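# Sort sealant cartridges into crates by how full they are

## Task

Four sealant cartridges have been partly used, and the tubes are opaque. Place each cartridge holding a third or more of its contents into the blue crate, and each holding less into the dark grey crate. A cartridge in the wrong crate counts against you. A cartridge only counts if it has come to rest and the red dowel is no longer inside it. At the end both crates must stand upright, the grippers must have released everything and moved away, and nothing may rely on the robot to stay where it is.

## Robot and tools

Robot: two Kinova Gen3 arms, left_arm and right_arm, each with a Robotiq 2F-85 parallel gripper and a wrist camera. Scene frame: origin on the table top midway between the arms, +x out over the table, +z up, left_arm on the +y side. Bases: left_arm at (+0.033, +0.278, 0) m, quat_wxyz (+0.995, 0, 0, -0.102); right_arm at (-0.033, -0.263, 0) m, quat_wxyz (+0.999, 0, 0, +0.047). The names left and right do not refer to image sides.

Gripper frame: +z runs along the fingers away from the wrist; the pads close along y. The reported end_effector_position is the point between the pads when shut; closed fingertips extend about 19 mm past it, open ones about 6 mm. Closing pushes the tips roughly 13 mm further out, so leave that gap above surfaces.

ROW layout (shared by execute_actions and move): one flat list of 16 numbers, each in [-1, 1], always covering both arms: left dx, dy, dz, rx, ry, rz, left gripper position, left gripper speed, then the same eight for the right arm. dx..rz are an offset, not a pose: a target relative to that gripper's measured pose when the action (or move) starts, expressed in the gripper's own axes. 1.0 equals 0.6 m for dx, dy, dz and 180 degrees for rx, ry, rz, which together form one rotation vector. Gripper position: +1 fully open (85 mm), 0 about 41 mm, about -0.8 pads touching, -1 closes until blocked. Gripper speed: -1 about 20 mm/s, 0 about 85, +1 about 150. Grip force is set by the arm, roughly 190 to 235 N per pad. An optional 14 extra numbers (0 to 1) scale joint stiffness, left arm's 7 joints then right arm's 7; the scale persists until changed, and low values may stop small moves from starting.

execute_actions(actions): a list of up to 15 actions; each action is a table of up to 15 rows, one row per 1/30 s step, the last row held to fill 15 steps. Every row in an action is measured from the pose at that action's start, not from the row before. For a call's first action that start is the last reported pose. An empty list just returns state and images. Each step the command is clipped to at most 70 mm and 16 degrees from the measured pose, so big offsets need several actions; the arm stops at its last clipped pose.

move(target, speed, blocking): target is one row as above, offset from the pose in the latest result. Each gripper follows a straight line; both arms finish together in 0.5 to 10 s (longer paths are cut off at 10 s). speed is m/s, 0.002 to 0.5, default 0.25; rotation limit is twice that in rad/s. Paths ignore obstacles and the other arm; grippers lag, may stray and may overshoot speed near full reach. Faster contact and targets deeper past contact hit or press harder. The result adds a move: line (done, off_target, moving, held, fault) plus limits (paced = pose clipped; held = steps blocked, after which motion may jump) and each gripper's distance to its target. blocking=false returns after 0.5 s; then use wait or stop before any other motion command.

wait(seconds): 0 to 10; the arms keep their last command, a running move continues. stop(): brakes a running move; fingers keep moving. zoom_image(camera, region): region [x0, y0, x1, y1] pixels, at most 504 by 504, cameras cam_head_left, cam_head_right, cam_left_wrist, cam_right_wrist (all 504x504, returned in that order). read_manual(section) gives only licence texts. finished_scene(scene) ends the current scene (give its number) once the robot has held its last command; irreversible.

Results: a state line per arm with gripper position (m) and quat_wxyz in the scene frame (less accurate at long reach), Hand target lines, joint positions and torques (offset, scaled and noisy), step readings with HELD marks where a row was held back, and pose unreachable lines when the clearance check altered a command. position_measured_pct is about 50 minus 50 times the finger position; 0 is fully open. Stopping below about 90 means something is held or blocking; around 90 or more means the pads met.

Gripping: send -1 and keep it to grip firmly; for a gentle grip open first, then close to slightly under the object's width. To release, send a width larger than the object. Fingers stay put until the position number changes by 0.01 or more, but re-close on their own if the object slips. To leave a gripper unchanged, repeat its last position and speed, since 0 is a real command. An arm meant to stay still gets the offset back to its wanted pose in the first call of a reply, then zeros.

Avoid: dropping or knocking anything off the table, tipping crates, slamming, hard pushes, and arms colliding or pressing each other. Contact torque at a joint's load limit (46.9 N m for the first four joints, 29.5 for the wrist three, held weight included) freezes that arm for 10 s. Holding loads heats motors: a MOTOR HOT line appears at 60 °C and at 75 °C the arm sinks with an OVER-TEMPERATURE FAULT. Random brief tugs on held parts or pushes on loose items may occur. The simulation runs on while you reason, with the last command held. Fill level cannot be seen, so it must be judged some other way, e.g. by weight through joint torques.

Each tool is called after "Call:" as name(argument=value, ...) on one line, values as JSON.

## Session

Call:
execute_actions(actions=[])

Scene clock: 0.00 s.
left_arm: end_effector_position=(+0.0483, +0.1581, +0.3579) position_measured_pct=0.0 end_effector_quat_wxyz=(-0.055, +0.055, +0.996, +0.051) | right_arm: end_effector_position=(+0.2160, -0.6622, +0.3129) position_measured_pct=0.0 end_effector_quat_wxyz=(+0.264, -0.548, +0.786, +0.112)
Joint positions: left_arm=[ 1.195 -0.375 -0.157  1.978  0.009  1.67   2.716] | right_arm=[ 1.609  0.702 -0.584  1.053 -0.158  1.736  3.782]
Joint velocities: left_arm=[-0.     0.002 -0.     0.     0.    -0.001  0.   ] | right_arm=[-0.     0.     0.     0.001 -0.001 -0.001 -0.003]
Joint torques (N m, as the joint torque sensors report them, + toward a larger angle): no reading
Motor temperatures (°C, as the motors report them): left_arm=[30 30 24 27 36 30 48] | right_arm=[29 32 28 32 35 32 36]
Hand target (left_arm): +0.048, +0.158, +0.358; -0.055, +0.055, +0.996, +0.051
Hand target (right_arm): +0.216, -0.662, +0.313; +0.264, -0.548, +0.786, +0.112
Joint stiffness scale: left_arm=[1. 1. 1. 1. 1. 1. 1.] | right_arm=[1. 1. 1. 1. 1. 1. 1.]

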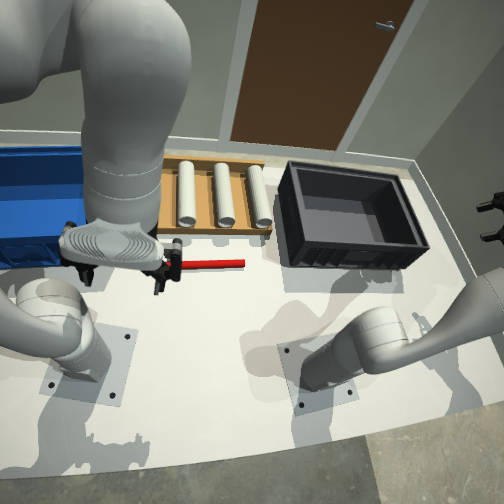

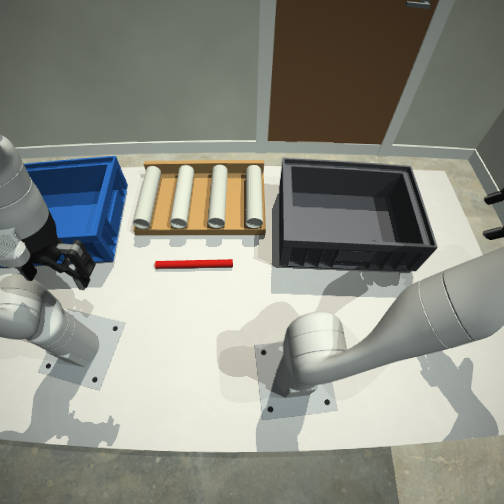

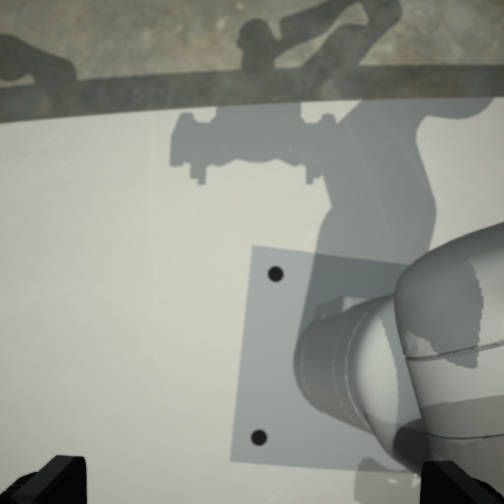

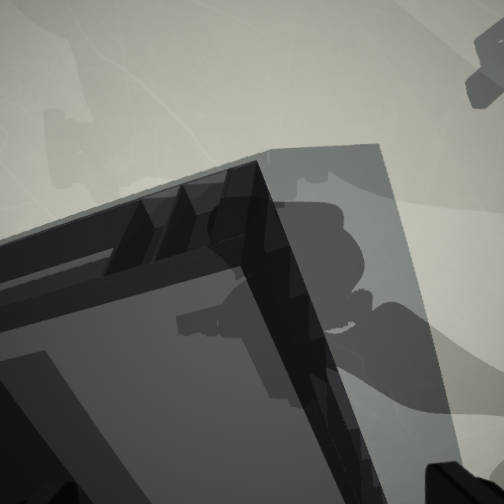

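Call:
zoom_image(camera="cam_head_right", region=[110, 140, 290, 280])

Region (110, 140, 290, 280) of cam_head_right's 504x504 image, scaled by 2.800, with more detail than that image has.

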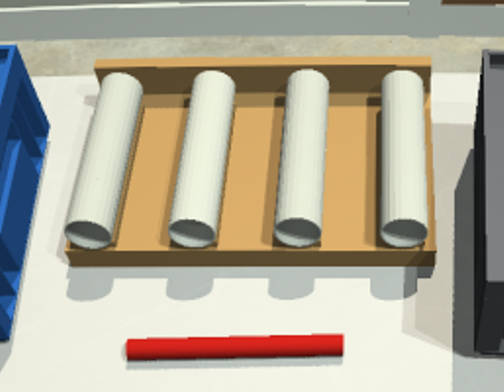

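Call:
move(target=[-0.55, -0.1, -0.1, 0, 0, 0, 1, 0, 0, 0, 0, 0, 0, 0, 1, 0], speed=0.4)

Scene clock: 29.50 s.
left_arm: end_effector_position=(+0.3744, +0.0598, +0.3755) position_measured_pct=0.0 end_effector_quat_wxyz=(-0.051, +0.052, +0.996, +0.052) | right_arm: end_effector_position=(+0.2160, -0.6622, +0.3129) position_measured_pct=0.0 end_effector_quat_wxyz=(+0.264, -0.548, +0.786, +0.112)
Joint positions: left_arm=[ 0.827  0.402 -0.789  1.23   0.205  1.743  1.756] | right_arm=[ 1.609  0.702 -0.584  1.053 -0.158  1.736  3.782]
Joint velocities: left_arm=[-0.006  0.001  0.    -0.001  0.     0.001 -0.   ] | right_arm=[-0.001 -0.     0.    -0.001 -0.    -0.     0.001]
Joint torques (N m, as the joint torque sensors report them, + toward a larger angle): left_arm=[ -0.09 -15.05  -2.67  -8.5   -0.46   0.33   0.12] | right_arm=[  0.15 -19.27  -3.28  -7.72  -1.42   0.77   0.25]
Motor temperatures (°C, as the motors report them): left_arm=[30 30 24 28 36 30 48] | right_arm=[29 33 28 32 35 32 36]
Hand target (left_arm): +0.374, +0.057, +0.375; -0.055, +0.055, +0.996, +0.050
Hand target (right_arm): +0.216, -0.662, +0.313; +0.264, -0.548, +0.786, +0.112
Off the commanded pose (left_arm): 0.003 m, 1 deg.
Off the commanded pose (right_arm): 0.000 m, 0 deg.
Joint stiffness scale: left_arm=[1. 1. 1. 1. 1. 1. 1.] | right_arm=[1. 1. 1. 1. 1. 1. 1.]
move: done

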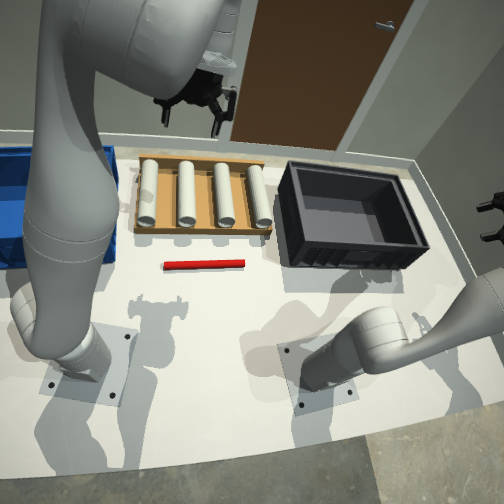

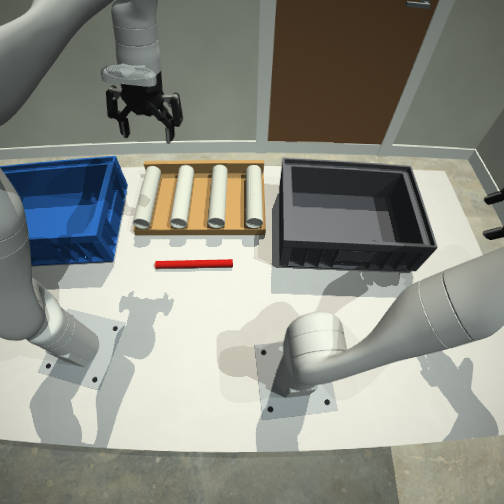

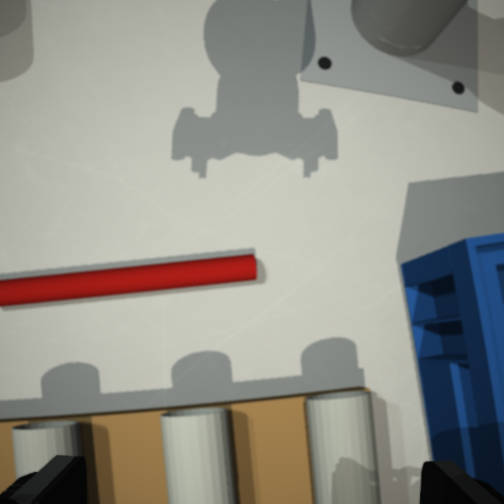

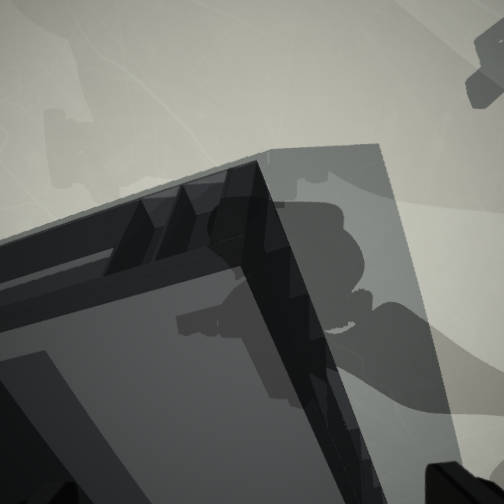

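Call:
move(target=[0.0888, -0.0148, 0.438, 0.0005, -0.051, 0.466, 1, 0, 0, 0, 0, 0, 0, 0, 1, 0], speed=0.4)

Scene clock: 96.57 s.
left_arm: end_effector_position=(+0.2971, +0.0868, +0.1225) position_measured_pct=0.0 end_effector_quat_wxyz=(+0.000, +0.707, +0.708, +0.003) | right_arm: end_effector_position=(+0.2160, -0.6622, +0.3129) position_measured_pct=0.0 end_effector_quat_wxyz=(+0.264, -0.548, +0.786, +0.112)
Joint positions: left_arm=[ 0.747  0.358 -0.499  2.154  0.261  0.685  0.277] | right_arm=[ 1.609  0.702 -0.584  1.053 -0.158  1.736  3.782]
Joint velocities: left_arm=[-0.008  0.001 -0.     0.001  0.    -0.     0.   ] | right_arm=[-0.     0.    -0.    -0.002  0.     0.    -0.   ]
Joint torques (N m, as the joint torque sensors report them, + toward a larger angle): left_arm=[ -0.35 -11.97  -1.59  -5.52  -0.35   0.11   0.26] | right_arm=[  0.25 -19.12  -2.74  -7.71  -1.24   0.76   0.37]
Motor temperatures (°C, as the motors report them): left_arm=[30 30 24 28 36 30 48] | right_arm=[29 34 28 32 35 32 36]
Hand target (left_arm): +0.296, +0.086, +0.120; -0.000, +0.707, +0.708, +0.000
Hand target (right_arm): +0.216, -0.662, +0.313; +0.264, -0.548, +0.786, +0.112
Off the commanded pose (left_arm): 0.003 m, 0 deg.
Off the commanded pose (right_arm): 0.000 m, 0 deg.
Joint stiffness scale: left_arm=[1. 1. 1. 1. 1. 1. 1.] | right_arm=[1. 1. 1. 1. 1. 1. 1.]
move: done

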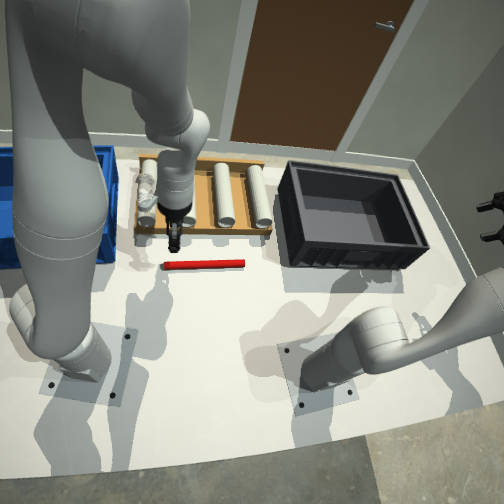

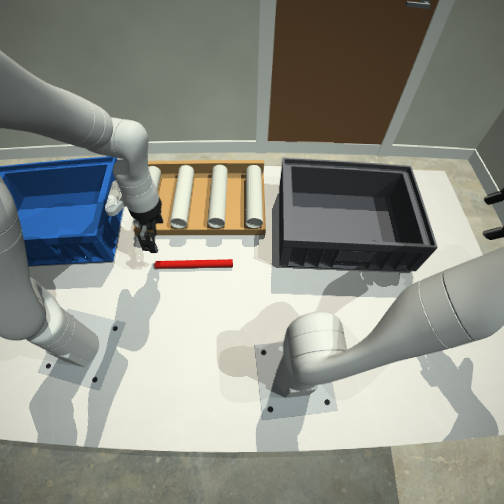

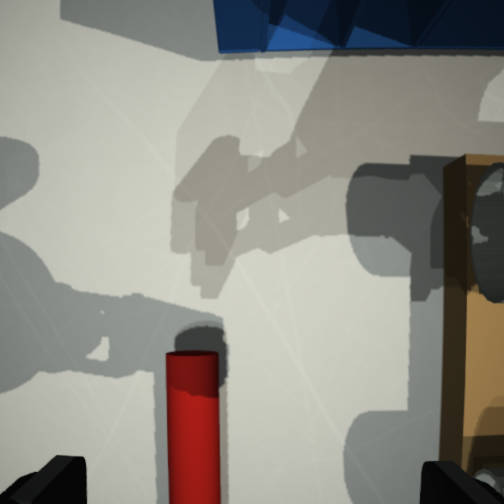

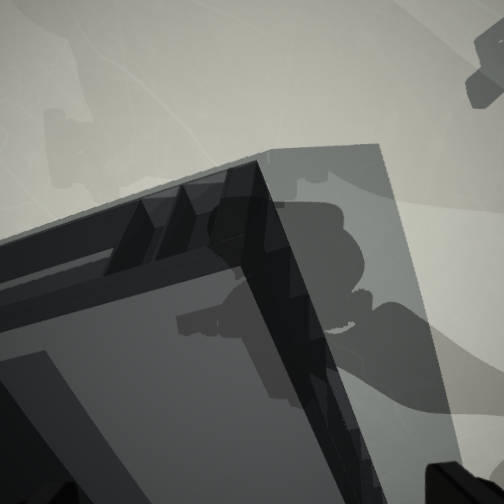

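Call:
move(target=[-0.003, -0.04, 0.1675, 0, 0, 0, 1, 0, 0, 0, 0, 0, 0, 0, 1, 0], speed=0.2)

Call:
move(target=[0, 0, 0, 0, 0, 0, -1, 0.5, 0, 0, 0, 0, 0, 0, 1, 0])

Scene clock: 115.97 s.
left_arm: end_effector_position=(+0.2755, +0.0850, +0.0238) position_measured_pct=0.0 end_effector_quat_wxyz=(+0.002, +0.707, +0.707, +0.004) | right_arm: end_effector_position=(+0.2160, -0.6622, +0.3129) position_measured_pct=0.0 end_effector_quat_wxyz=(+0.264, -0.548, +0.786, +0.112)
Joint positions: left_arm=[ 0.612  0.582 -0.287  2.307  0.518  0.305  0.077] | right_arm=[ 1.609  0.702 -0.584  1.053 -0.158  1.736  3.782]
Joint velocities: left_arm=[-0.014  0.005  0.007  0.     0.    -0.002  0.   ] | right_arm=[ 0.001  0.001 -0.     0.     0.001 -0.     0.001]
Joint torques (N m, as the joint torque sensors report them, + toward a larger angle): left_arm=[ -0.14 -13.74  -1.28  -2.42  -0.16  -0.3    0.21] | right_arm=[  0.49 -19.17  -3.04  -7.53  -1.29   0.49   0.13]
Motor temperatures (°C, as the motors report them): left_arm=[30 30 24 28 36 30 48] | right_arm=[29 34 28 32 35 32 36]
Hand target (left_arm): +0.274, +0.086, +0.022; -0.000, +0.706, +0.708, +0.003
Hand target (right_arm): +0.216, -0.662, +0.313; +0.264, -0.548, +0.786, +0.112
Off the commanded pose (left_arm): 0.003 m, 0 deg.
Off the commanded pose (right_arm): 0.000 m, 0 deg.
Joint stiffness scale: left_arm=[1. 1. 1. 1. 1. 1. 1.] | right_arm=[1. 1. 1. 1. 1. 1. 1.]
move: done

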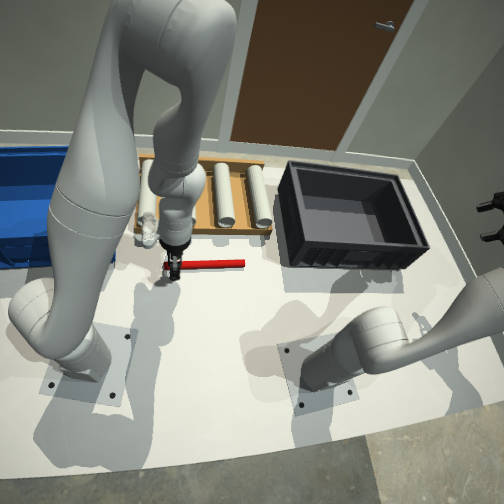

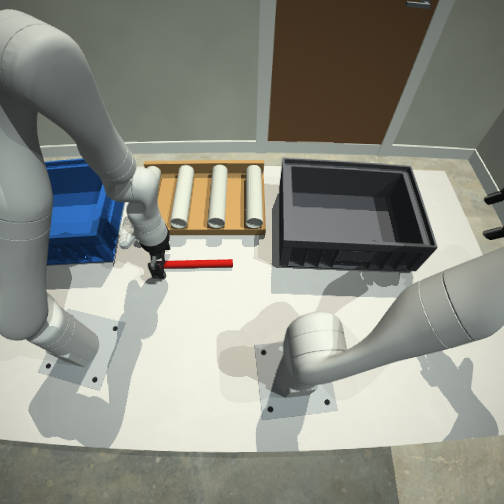

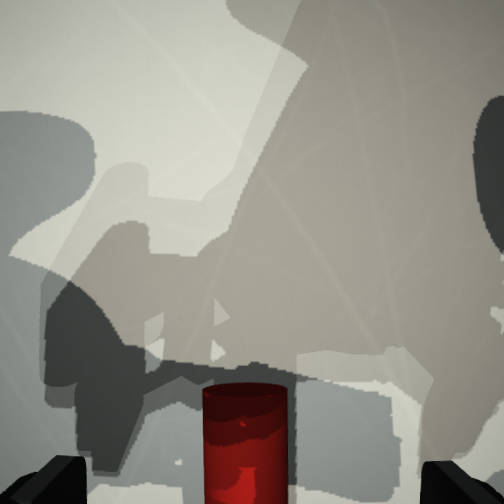

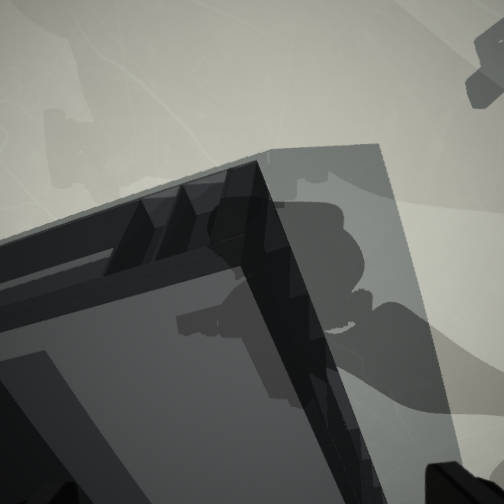

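Scene clock: 116.87 s.
left_arm: end_effector_position=(+0.2756, +0.0848, +0.0241) position_measured_pct=72.6 end_effector_quat_wxyz=(+0.002, +0.707, +0.707, +0.004) | right_arm: end_effector_position=(+0.2160, -0.6622, +0.3129) position_measured_pct=0.0 end_effector_quat_wxyz=(+0.264, -0.548, +0.786, +0.112)
Joint positions: left_arm=[ 0.612  0.581 -0.287  2.307  0.518  0.305  0.077] | right_arm=[ 1.609  0.702 -0.584  1.053 -0.158  1.736  3.782]
Joint velocities: left_arm=[ 0.     0.001  0.001 -0.    -0.    -0.002 -0.   ] | right_arm=[ 0.001 -0.    -0.     0.001  0.    -0.001  0.001]
Joint torques (N m, as the joint torque sensors report them, + toward a larger angle): left_arm=[  0.45 -10.16  -0.21  -3.63   0.27  -0.68   0.1 ] | right_arm=[ -0.26 -19.34  -2.94  -7.72  -1.27   0.8   -0.15]
Motor temperatures (°C, as the motors report them): left_arm=[30 30 24 28 36 30 48] | right_arm=[29 34 28 32 35 32 36]
Hand target (left_arm): +0.276, +0.085, +0.024; +0.002, +0.707, +0.707, +0.004
Hand target (right_arm): +0.216, -0.662, +0.313; +0.264, -0.548, +0.786, +0.112
Off the commanded pose (left_arm): 0.000 m, 0 deg.
Off the commanded pose (right_arm): 0.000 m, 0 deg.
Joint stiffness scale: left_arm=[1. 1. 1. 1. 1. 1. 1.] | right_arm=[1. 1. 1. 1. 1. 1. 1.]
move: done

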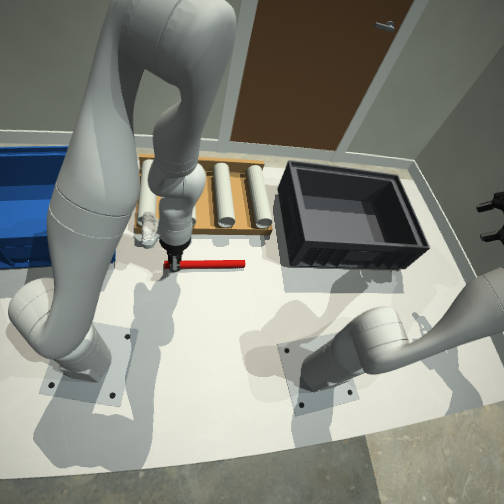

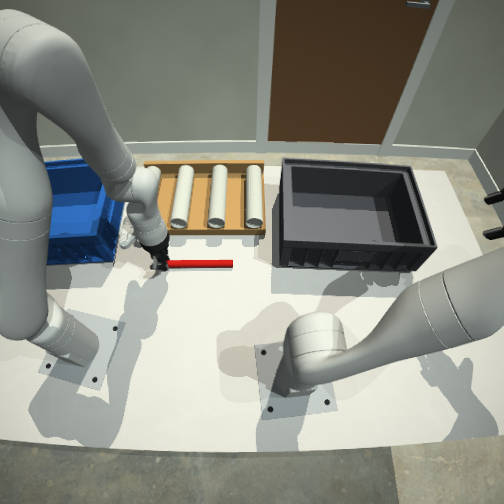

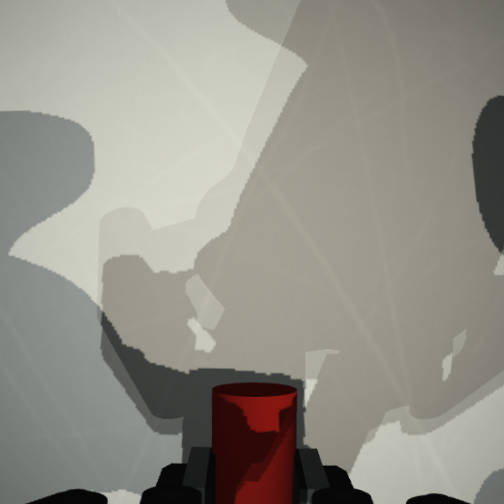

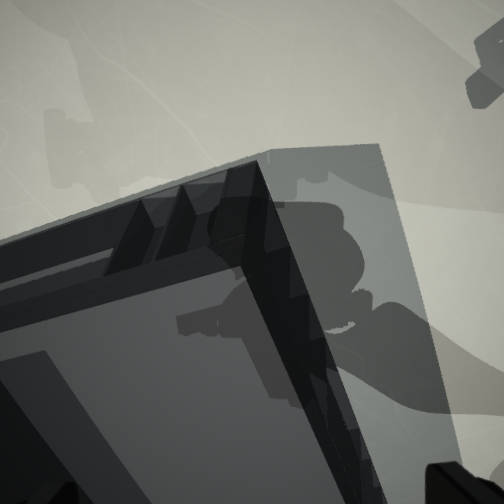

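Call:
move(target=[0, 0, -0.07, 0, 0, 0, -1, 0.5, 0, 0, 0, 0, 0, 0, 1, 0])

Call:
move(target=[-0.233, -0.2, 0, 0, 0, -0.5, -1, 0.5, 0, 0, 0, 0, 0, 0, 1, 0], speed=0.3)

Scene clock: 161.57 s.
left_arm: end_effector_position=(+0.2736, +0.0847, +0.0642) position_measured_pct=72.6 end_effector_quat_wxyz=(+0.001, +0.706, +0.708, +0.002) | right_arm: end_effector_position=(+0.2160, -0.6622, +0.3129) position_measured_pct=0.0 end_effector_quat_wxyz=(+0.264, -0.548, +0.786, +0.112)
Joint positions: left_arm=[ 0.714  0.473 -0.413  2.277  0.417  0.457  0.171] | right_arm=[ 1.609  0.702 -0.584  1.053 -0.158  1.736  3.782]
Joint velocities: left_arm=[ 0.013 -0.004 -0.008 -0.001  0.     0.002  0.   ] | right_arm=[ 0.    -0.001  0.     0.001 -0.001 -0.     0.   ]
Joint torques (N m, as the joint torque sensors report them, + toward a larger angle): left_arm=[ -0.29 -13.38  -1.59  -3.42  -0.23  -0.23   0.3 ] | right_arm=[  0.29 -19.27  -3.48  -7.53  -1.3    0.71   0.26]
Motor temperatures (°C, as the motors report them): left_arm=[30 31 24 28 36 30 48] | right_arm=[29 35 28 32 35 32 36]
Hand target (left_arm): +0.275, +0.085, +0.066; +0.002, +0.707, +0.707, +0.003
Hand target (right_arm): +0.216, -0.662, +0.313; +0.264, -0.548, +0.786, +0.112
Off the commanded pose (left_arm): 0.003 m, 0 deg.
Off the commanded pose (right_arm): 0.000 m, 0 deg.
Joint stiffness scale: left_arm=[1. 1. 1. 1. 1. 1. 1.] | right_arm=[1. 1. 1. 1. 1. 1. 1.]
move: done

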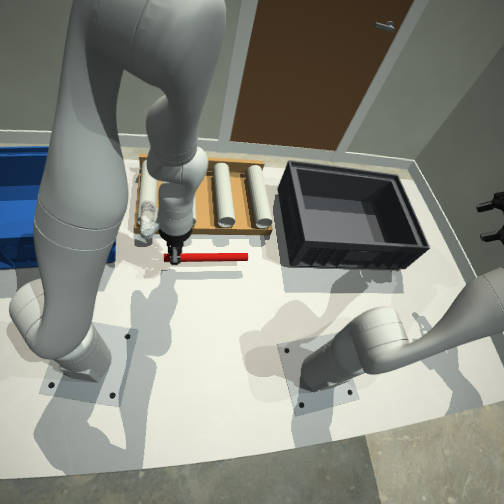

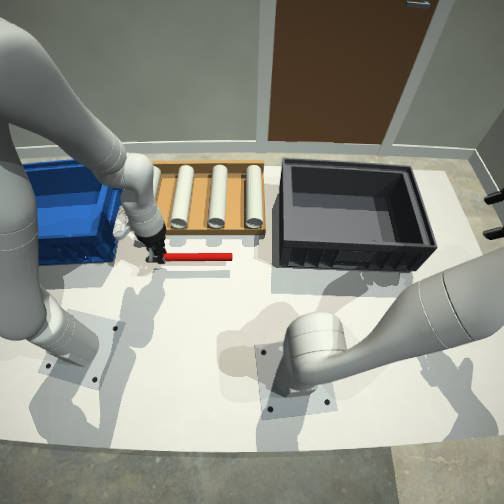

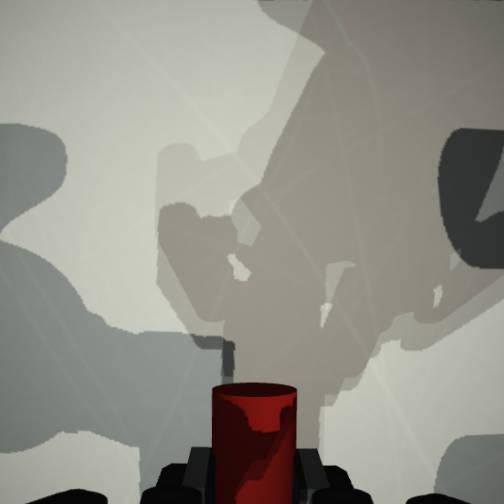

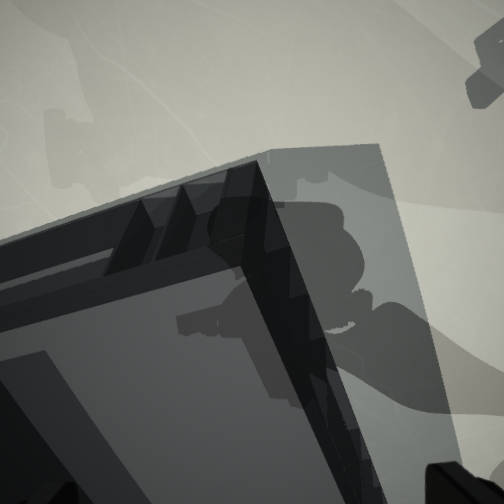

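Scene clock: 164.67 s.
left_arm: end_effector_position=(+0.1540, -0.0548, +0.0637) position_measured_pct=72.6 end_effector_quat_wxyz=(+0.002, -0.001, +1.000, -0.002) | right_arm: end_effector_position=(+0.2160, -0.6622, +0.3129) position_measured_pct=0.0 end_effector_quat_wxyz=(+0.264, -0.548, +0.786, +0.112)
Joint positions: left_arm=[ 1.443  0.591 -0.673  2.13   0.636  0.622  2.095] | right_arm=[ 1.609  0.702 -0.584  1.053 -0.158  1.736  3.782]
Joint velocities: left_arm=[ 0.008  0.001  0.    -0.002  0.     0.001  0.004] | right_arm=[ 0.    -0.    -0.     0.001 -0.001  0.002  0.001]
Joint torques (N m, as the joint torque sensors report them, + toward a larger angle): left_arm=[ -0.03 -14.96  -2.94  -4.26   0.01  -0.02   0.17] | right_arm=[  0.52 -19.06  -3.17  -7.18  -1.     1.03   0.21]
Motor temperatures (°C, as the motors report them): left_arm=[30 31 24 28 36 30 48] | right_arm=[29 35 28 32 35 32 36]
Hand target (left_arm): +0.154, -0.055, +0.063; +0.002, -0.001, +1.000, +0.001
Hand target (right_arm): +0.216, -0.662, +0.313; +0.264, -0.548, +0.786, +0.112
Off the commanded pose (left_arm): 0.001 m, 0 deg.
Off the commanded pose (right_arm): 0.000 m, 0 deg.
Joint stiffness scale: left_arm=[1. 1. 1. 1. 1. 1. 1.] | right_arm=[1. 1. 1. 1. 1. 1. 1.]
move: done

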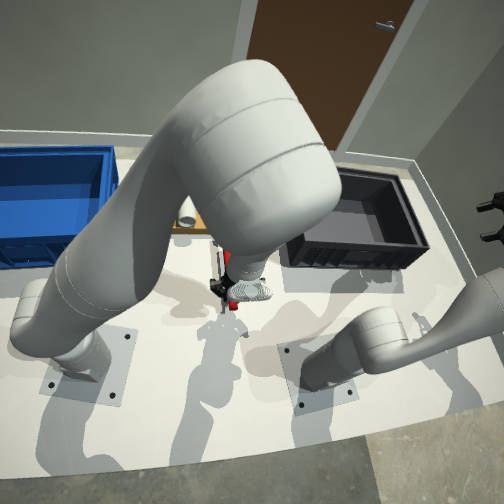

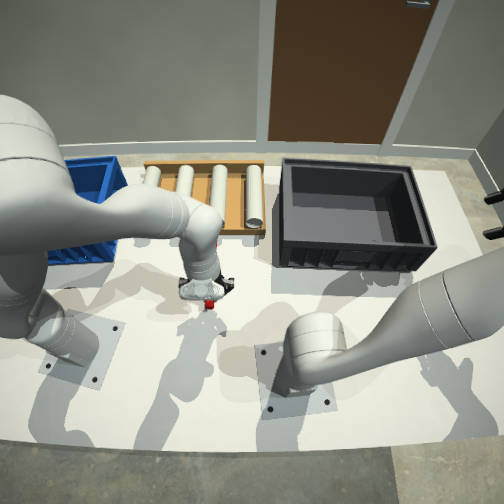

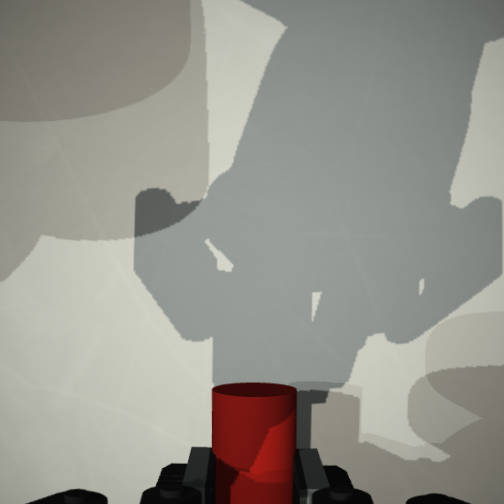

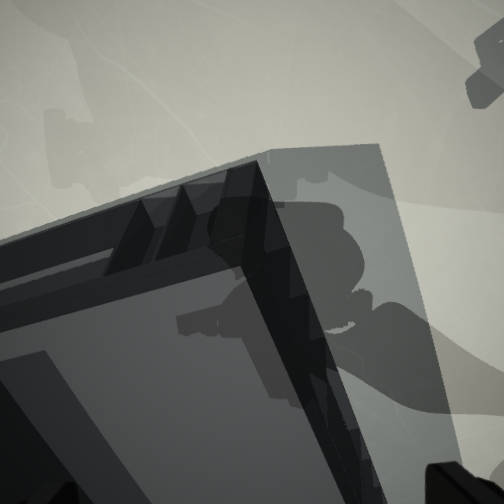

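Call:
move(target=[0, 0, 0, 0, 0, 0, -1, 0.5, -0.759, 0.165, 0.666, -0.0698, 0.1726, -0.1093, 1, 0], speed=0.4)

Scene clock: 236.47 s.
left_arm: end_effector_position=(+0.1537, -0.0549, +0.0636) position_measured_pct=72.6 end_effector_quat_wxyz=(+0.002, -0.000, +1.000, -0.001) | right_arm: end_effector_position=(+0.3574, -0.0703, +0.2156) position_measured_pct=0.0 end_effector_quat_wxyz=(+0.005, -0.708, +0.706, +0.003)
Joint positions: left_arm=[ 1.443  0.592 -0.673  2.13   0.636  0.622  2.096] | right_arm=[ 0.244  0.548 -1.007  1.661  0.487  1.198  2.177]
Joint velocities: left_arm=[ 0.001  0.    -0.001 -0.     0.     0.    -0.001] | right_arm=[-0.012  0.001  0.01  -0.002 -0.001 -0.001  0.   ]
Joint torques (N m, as the joint torque sensors report them, + toward a larger angle): left_arm=[ -0.12 -14.84  -2.89  -4.73  -0.37  -0.07  -0.02] | right_arm=[  0.6  -13.77  -2.98  -7.42   0.11   0.32   0.68]
Motor temperatures (°C, as the motors report them): left_arm=[30 31 24 28 36 30 48] | right_arm=[29 35 28 33 35 32 36]
Hand target (left_arm): +0.154, -0.055, +0.064; +0.002, -0.001, +1.000, -0.002
Hand target (right_arm): +0.359, -0.072, +0.215; -0.002, +0.708, -0.707, -0.000
Off the commanded pose (left_arm): 0.000 m, 0 deg.
Off the commanded pose (right_arm): 0.006 m, 1 deg.
Joint stiffness scale: left_arm=[1. 1. 1. 1. 1. 1. 1.] | right_arm=[1. 1. 1. 1. 1. 1. 1.]
move: off_target (right_arm); limits=paced

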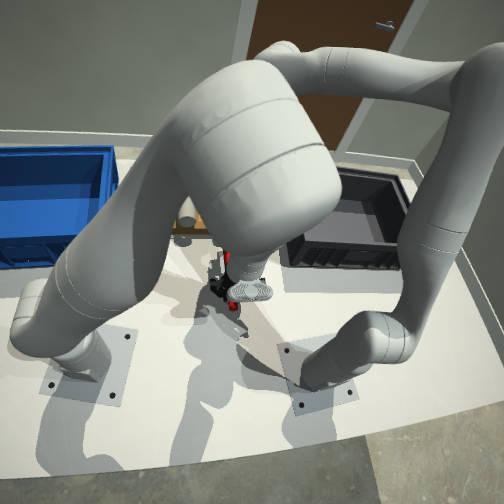

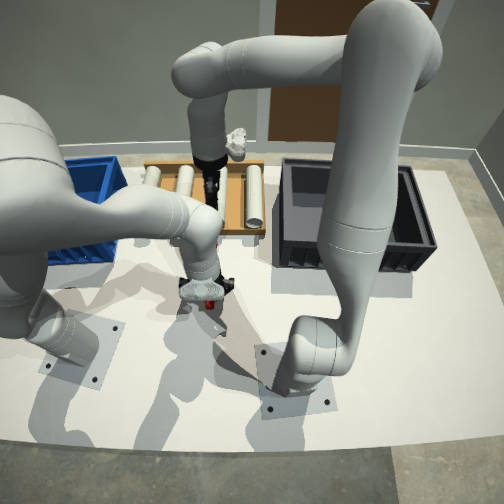

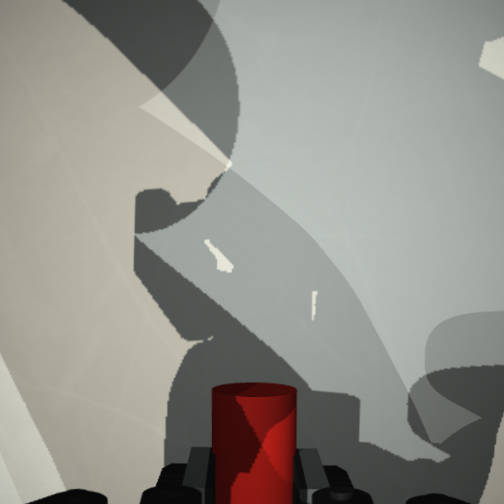

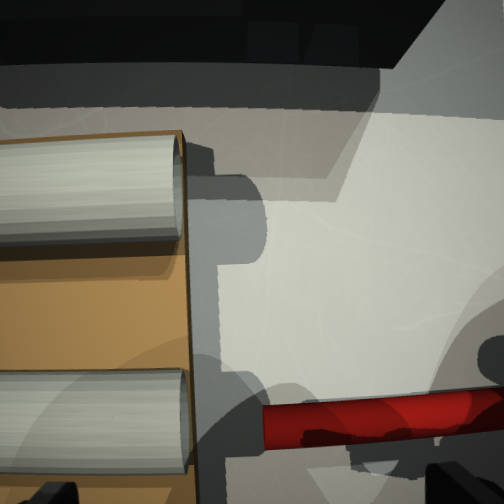

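Call:
move(target=[-0.075, -0.0167, 0, 0, 0, 0.008, -1, 0.5, 0, 0, 0, 0, 0, 0, 1, 0], speed=0.08)

Scene clock: 257.60 s.
left_arm: end_effector_position=(+0.1969, -0.0667, +0.0645) position_measured_pct=72.6 end_effector_quat_wxyz=(+0.002, +0.008, +1.000, -0.005) | right_arm: end_effector_position=(+0.3573, -0.0699, +0.2156) position_measured_pct=0.0 end_effector_quat_wxyz=(+0.005, -0.709, +0.705, +0.003)
Joint positions: left_arm=[ 1.337  0.627 -0.673  2.048  0.636  0.669  2.003] | right_arm=[ 0.243  0.548 -1.007  1.661  0.487  1.198  2.177]
Joint velocities: left_arm=[-0.006  0.    -0.001 -0.001 -0.     0.001  0.   ] | right_arm=[ 0.    -0.     0.     0.001  0.001 -0.001 -0.001]
Joint torques (N m, as the joint torque sensors report them, + toward a larger angle): left_arm=[ -0.2  -15.48  -3.5   -4.95  -0.04  -0.01   0.14] | right_arm=[  0.48 -14.22  -3.68  -7.22   0.25   0.24   0.38]
Motor temperatures (°C, as the motors report them): left_arm=[30 31 24 28 36 30 48] | right_arm=[29 35 28 33 35 32 36]
Hand target (left_arm): +0.199, -0.065, +0.064; +0.002, +0.012, +1.000, -0.002
Hand target (right_arm): +0.357, -0.070, +0.216; -0.005, +0.708, -0.706, -0.003
Off the commanded pose (left_arm): 0.003 m, 1 deg.
Off the commanded pose (right_arm): 0.000 m, 0 deg.
Joint stiffness scale: left_arm=[1. 1. 1. 1. 1. 1. 1.] | right_arm=[1. 1. 1. 1. 1. 1. 1.]
move: done

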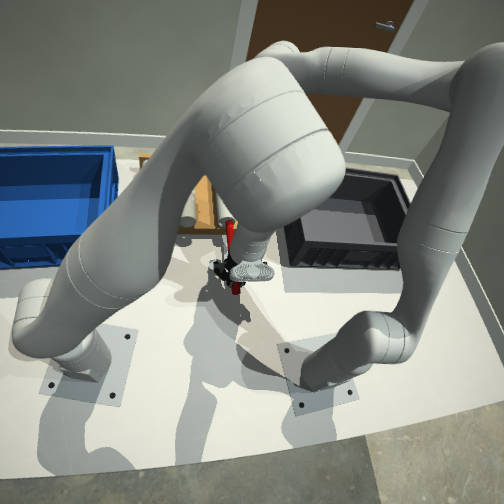

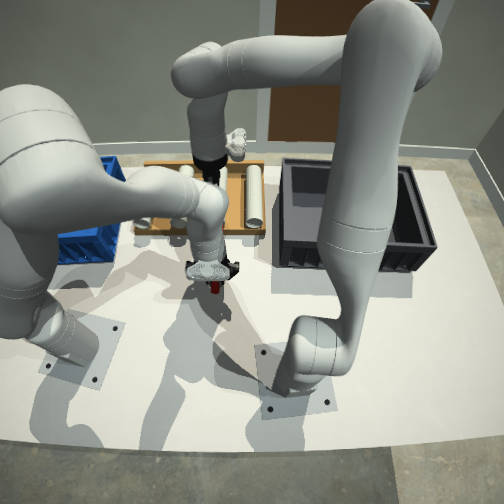

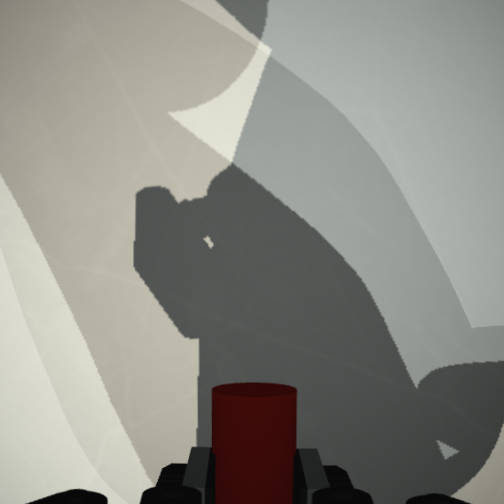

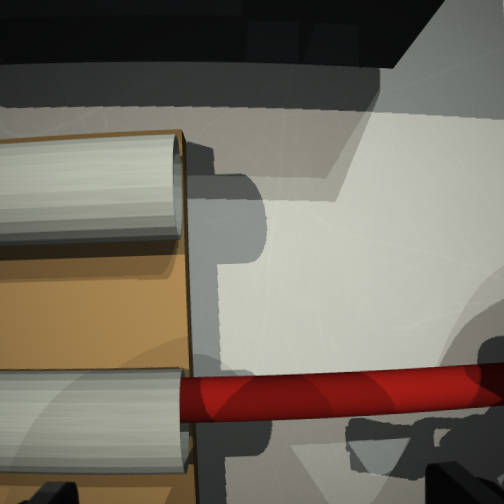

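Call:
move(target=[-0.1, 0.012, 0, 0, 0, 0, -1, 0.5, 0.25, 0, 0, 0, 0, 0, 1, 0], speed=0.08)

Scene clock: 270.30 s.
left_arm: end_effector_position=(+0.2563, -0.0620, +0.0656) position_measured_pct=72.6 end_effector_quat_wxyz=(+0.003, +0.004, +1.000, -0.008) | right_arm: end_effector_position=(+0.3593, -0.2224, +0.2134) position_measured_pct=0.0 end_effector_quat_wxyz=(+0.002, -0.708, +0.707, +0.000)
Joint positions: left_arm=[ 1.189  0.66  -0.673  1.971  0.636  0.713  1.892] | right_arm=[ 0.669  0.469 -1.044  1.79   0.442  1.139  2.532]
Joint velocities: left_arm=[-0.003 -0.    -0.001 -0.     0.    -0.002 -0.   ] | right_arm=[ 0.013  0.    -0.012  0.002 -0.     0.     0.001]
Joint torques (N m, as the joint torque sensors report them, + toward a larger angle): left_arm=[ -0.27 -16.52  -3.81  -5.31  -0.27  -0.13   0.12] | right_arm=[  0.34 -12.2   -3.21  -7.26   0.21   0.2    0.18]
Motor temperatures (°C, as the motors report them): left_arm=[30 31 24 28 36 30 48] | right_arm=[29 35 28 33 35 32 36]
Hand target (left_arm): +0.257, -0.061, +0.065; +0.002, +0.008, +1.000, -0.005
Hand target (right_arm): +0.358, -0.220, +0.214; -0.005, +0.709, -0.705, -0.002
Off the commanded pose (left_arm): 0.002 m, 1 deg.
Off the commanded pose (right_arm): 0.003 m, 0 deg.
Joint stiffness scale: left_arm=[1. 1. 1. 1. 1. 1. 1.] | right_arm=[1. 1. 1. 1. 1. 1. 1.]
move: done

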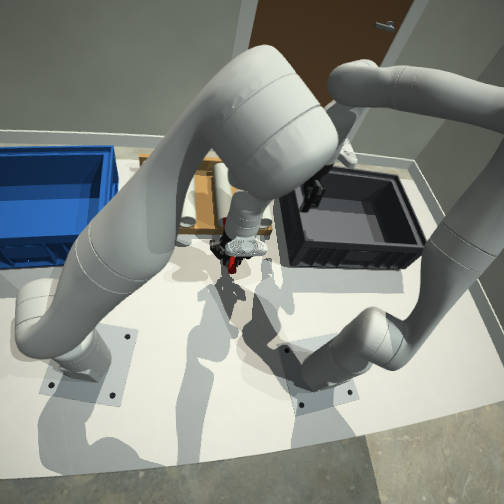

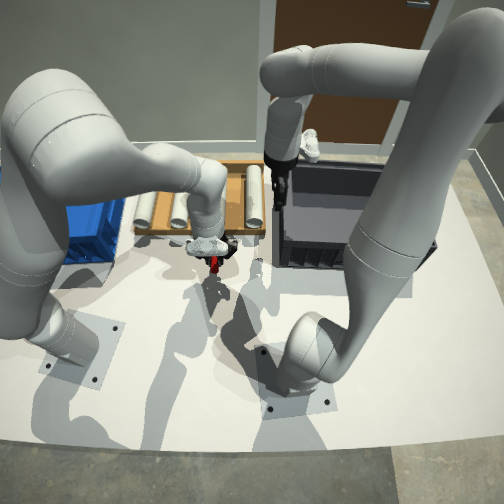

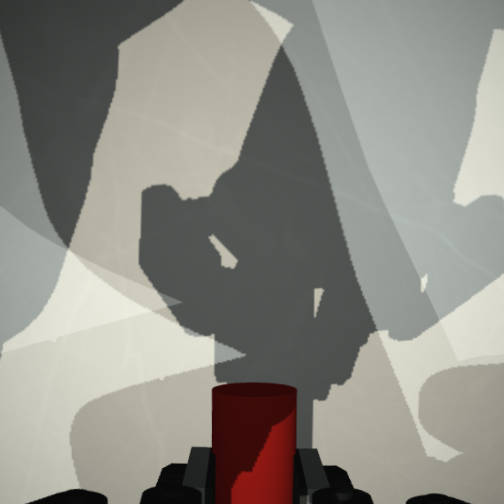

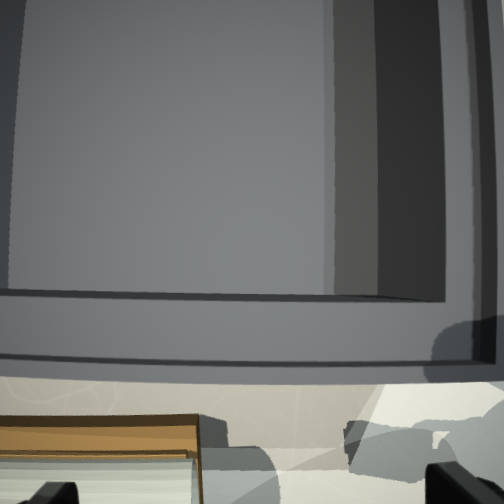

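Call:
move(target=[-0.08, 0.002, 0.003, 0, 0, 0, -1, 0.5, 0, 0, 0, 0, 0, 0, 1, 0], speed=0.06)

Scene clock: 277.93 s.
left_arm: end_effector_position=(+0.3049, -0.0614, +0.0654) position_measured_pct=72.6 end_effector_quat_wxyz=(+0.005, -0.000, +1.000, -0.010) | right_arm: end_effector_position=(+0.3594, -0.2227, +0.2135) position_measured_pct=0.0 end_effector_quat_wxyz=(+0.002, -0.707, +0.707, +0.000)
Joint positions: left_arm=[ 1.084  0.701 -0.673  1.882  0.636  0.76   1.83 ] | right_arm=[ 0.671  0.469 -1.045  1.79   0.442  1.139  2.532]
Joint velocities: left_arm=[-0.006  0.002 -0.002 -0.001  0.    -0.    -0.   ] | right_arm=[-0.    -0.001 -0.     0.     0.002 -0.    -0.001]
Joint torques (N m, as the joint torque sensors report them, + toward a larger angle): left_arm=[ -0.03 -17.67  -3.78  -5.54  -0.16  -0.02   0.13] | right_arm=[  0.97 -12.14  -3.28  -7.18   0.25   0.34   0.16]
Motor temperatures (°C, as the motors report them): left_arm=[30 31 24 28 36 30 48] | right_arm=[29 35 28 33 35 32 36]
Hand target (left_arm): +0.304, -0.061, +0.064; +0.003, +0.004, +1.000, -0.008
Hand target (right_arm): +0.359, -0.222, +0.213; -0.002, +0.708, -0.707, -0.000
Off the commanded pose (left_arm): 0.001 m, 1 deg.
Off the commanded pose (right_arm): 0.000 m, 0 deg.
Joint stiffness scale: left_arm=[1. 1. 1. 1. 1. 1. 1.] | right_arm=[1. 1. 1. 1. 1. 1. 1.]
move: done

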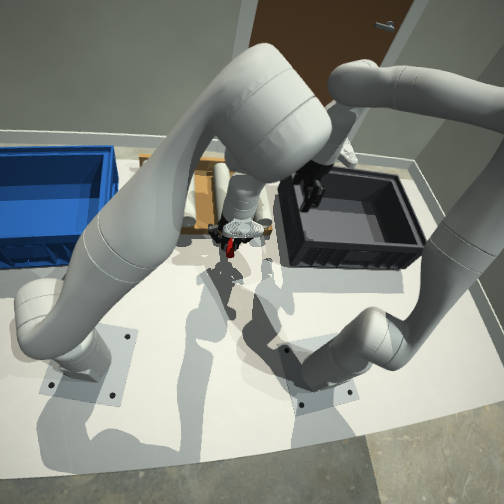

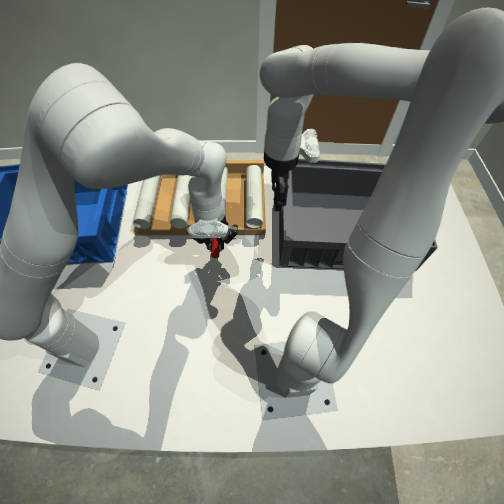

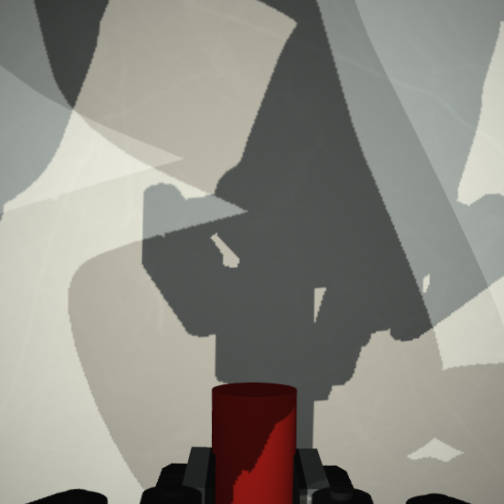

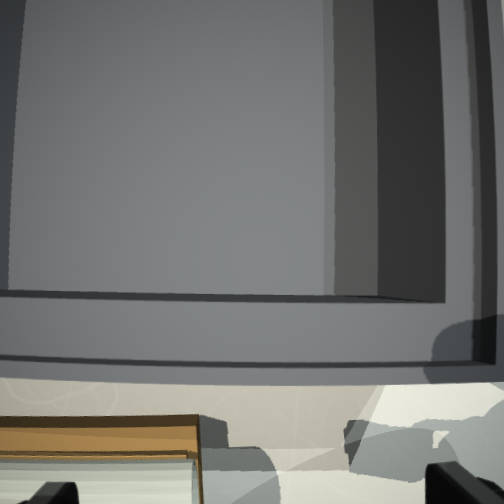

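Call:
move(target=[-0.05, 0, 0.002, 0, 0, 0, -1, 0.5, 0, 0, 0, 0, 0, 0, 1, 0], speed=0.05)

Scene clock: 282.80 s.
left_arm: end_effector_position=(+0.3354, -0.0617, +0.0659) position_measured_pct=72.6 end_effector_quat_wxyz=(+0.008, -0.004, +1.000, -0.012) | right_arm: end_effector_position=(+0.3594, -0.2227, +0.2135) position_measured_pct=0.0 end_effector_quat_wxyz=(+0.002, -0.707, +0.707, +0.000)
Joint positions: left_arm=[ 1.023  0.729 -0.673  1.819  0.636  0.791  1.804] | right_arm=[ 0.671  0.469 -1.045  1.79   0.442  1.139  2.532]
Joint velocities: left_arm=[-0.006  0.001  0.001 -0.001 -0.     0.     0.   ] | right_arm=[-0.001 -0.001  0.     0.    -0.001 -0.001 -0.001]
Joint torques (N m, as the joint torque sensors report them, + toward a larger angle): left_arm=[ -0.08 -18.4   -4.09  -5.5   -0.11  -0.13   0.22] | right_arm=[ -0.22 -12.25  -2.9   -6.96   0.26   0.24   0.37]
Motor temperatures (°C, as the motors report them): left_arm=[30 31 24 28 36 30 48] | right_arm=[29 35 28 33 35 32 36]
Hand target (left_arm): +0.335, -0.062, +0.065; +0.005, -0.000, +1.000, -0.010
Hand target (right_arm): +0.359, -0.223, +0.213; -0.002, +0.707, -0.707, -0.000
Off the commanded pose (left_arm): 0.002 m, 1 deg.
Off the commanded pose (right_arm): 0.000 m, 0 deg.
Joint stiffness scale: left_arm=[1. 1. 1. 1. 1. 1. 1.] | right_arm=[1. 1. 1. 1. 1. 1. 1.]
move: done

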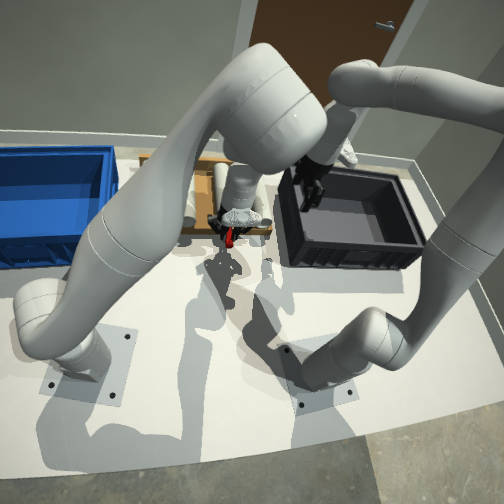

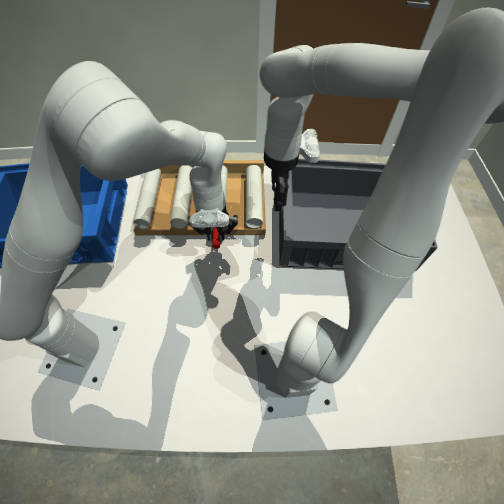

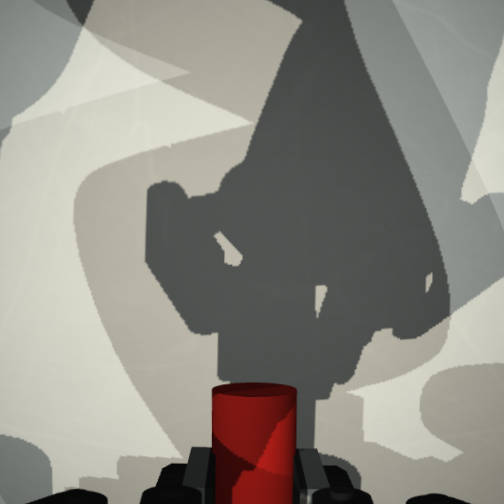

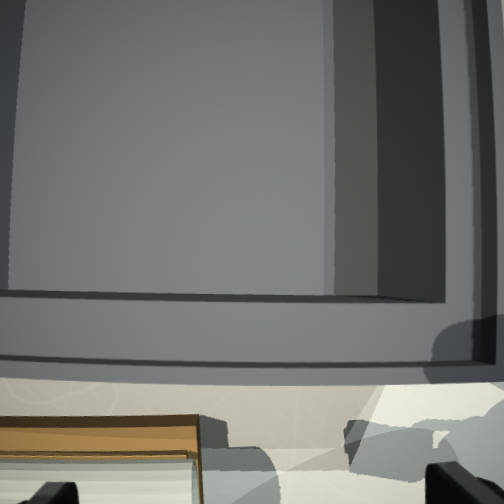

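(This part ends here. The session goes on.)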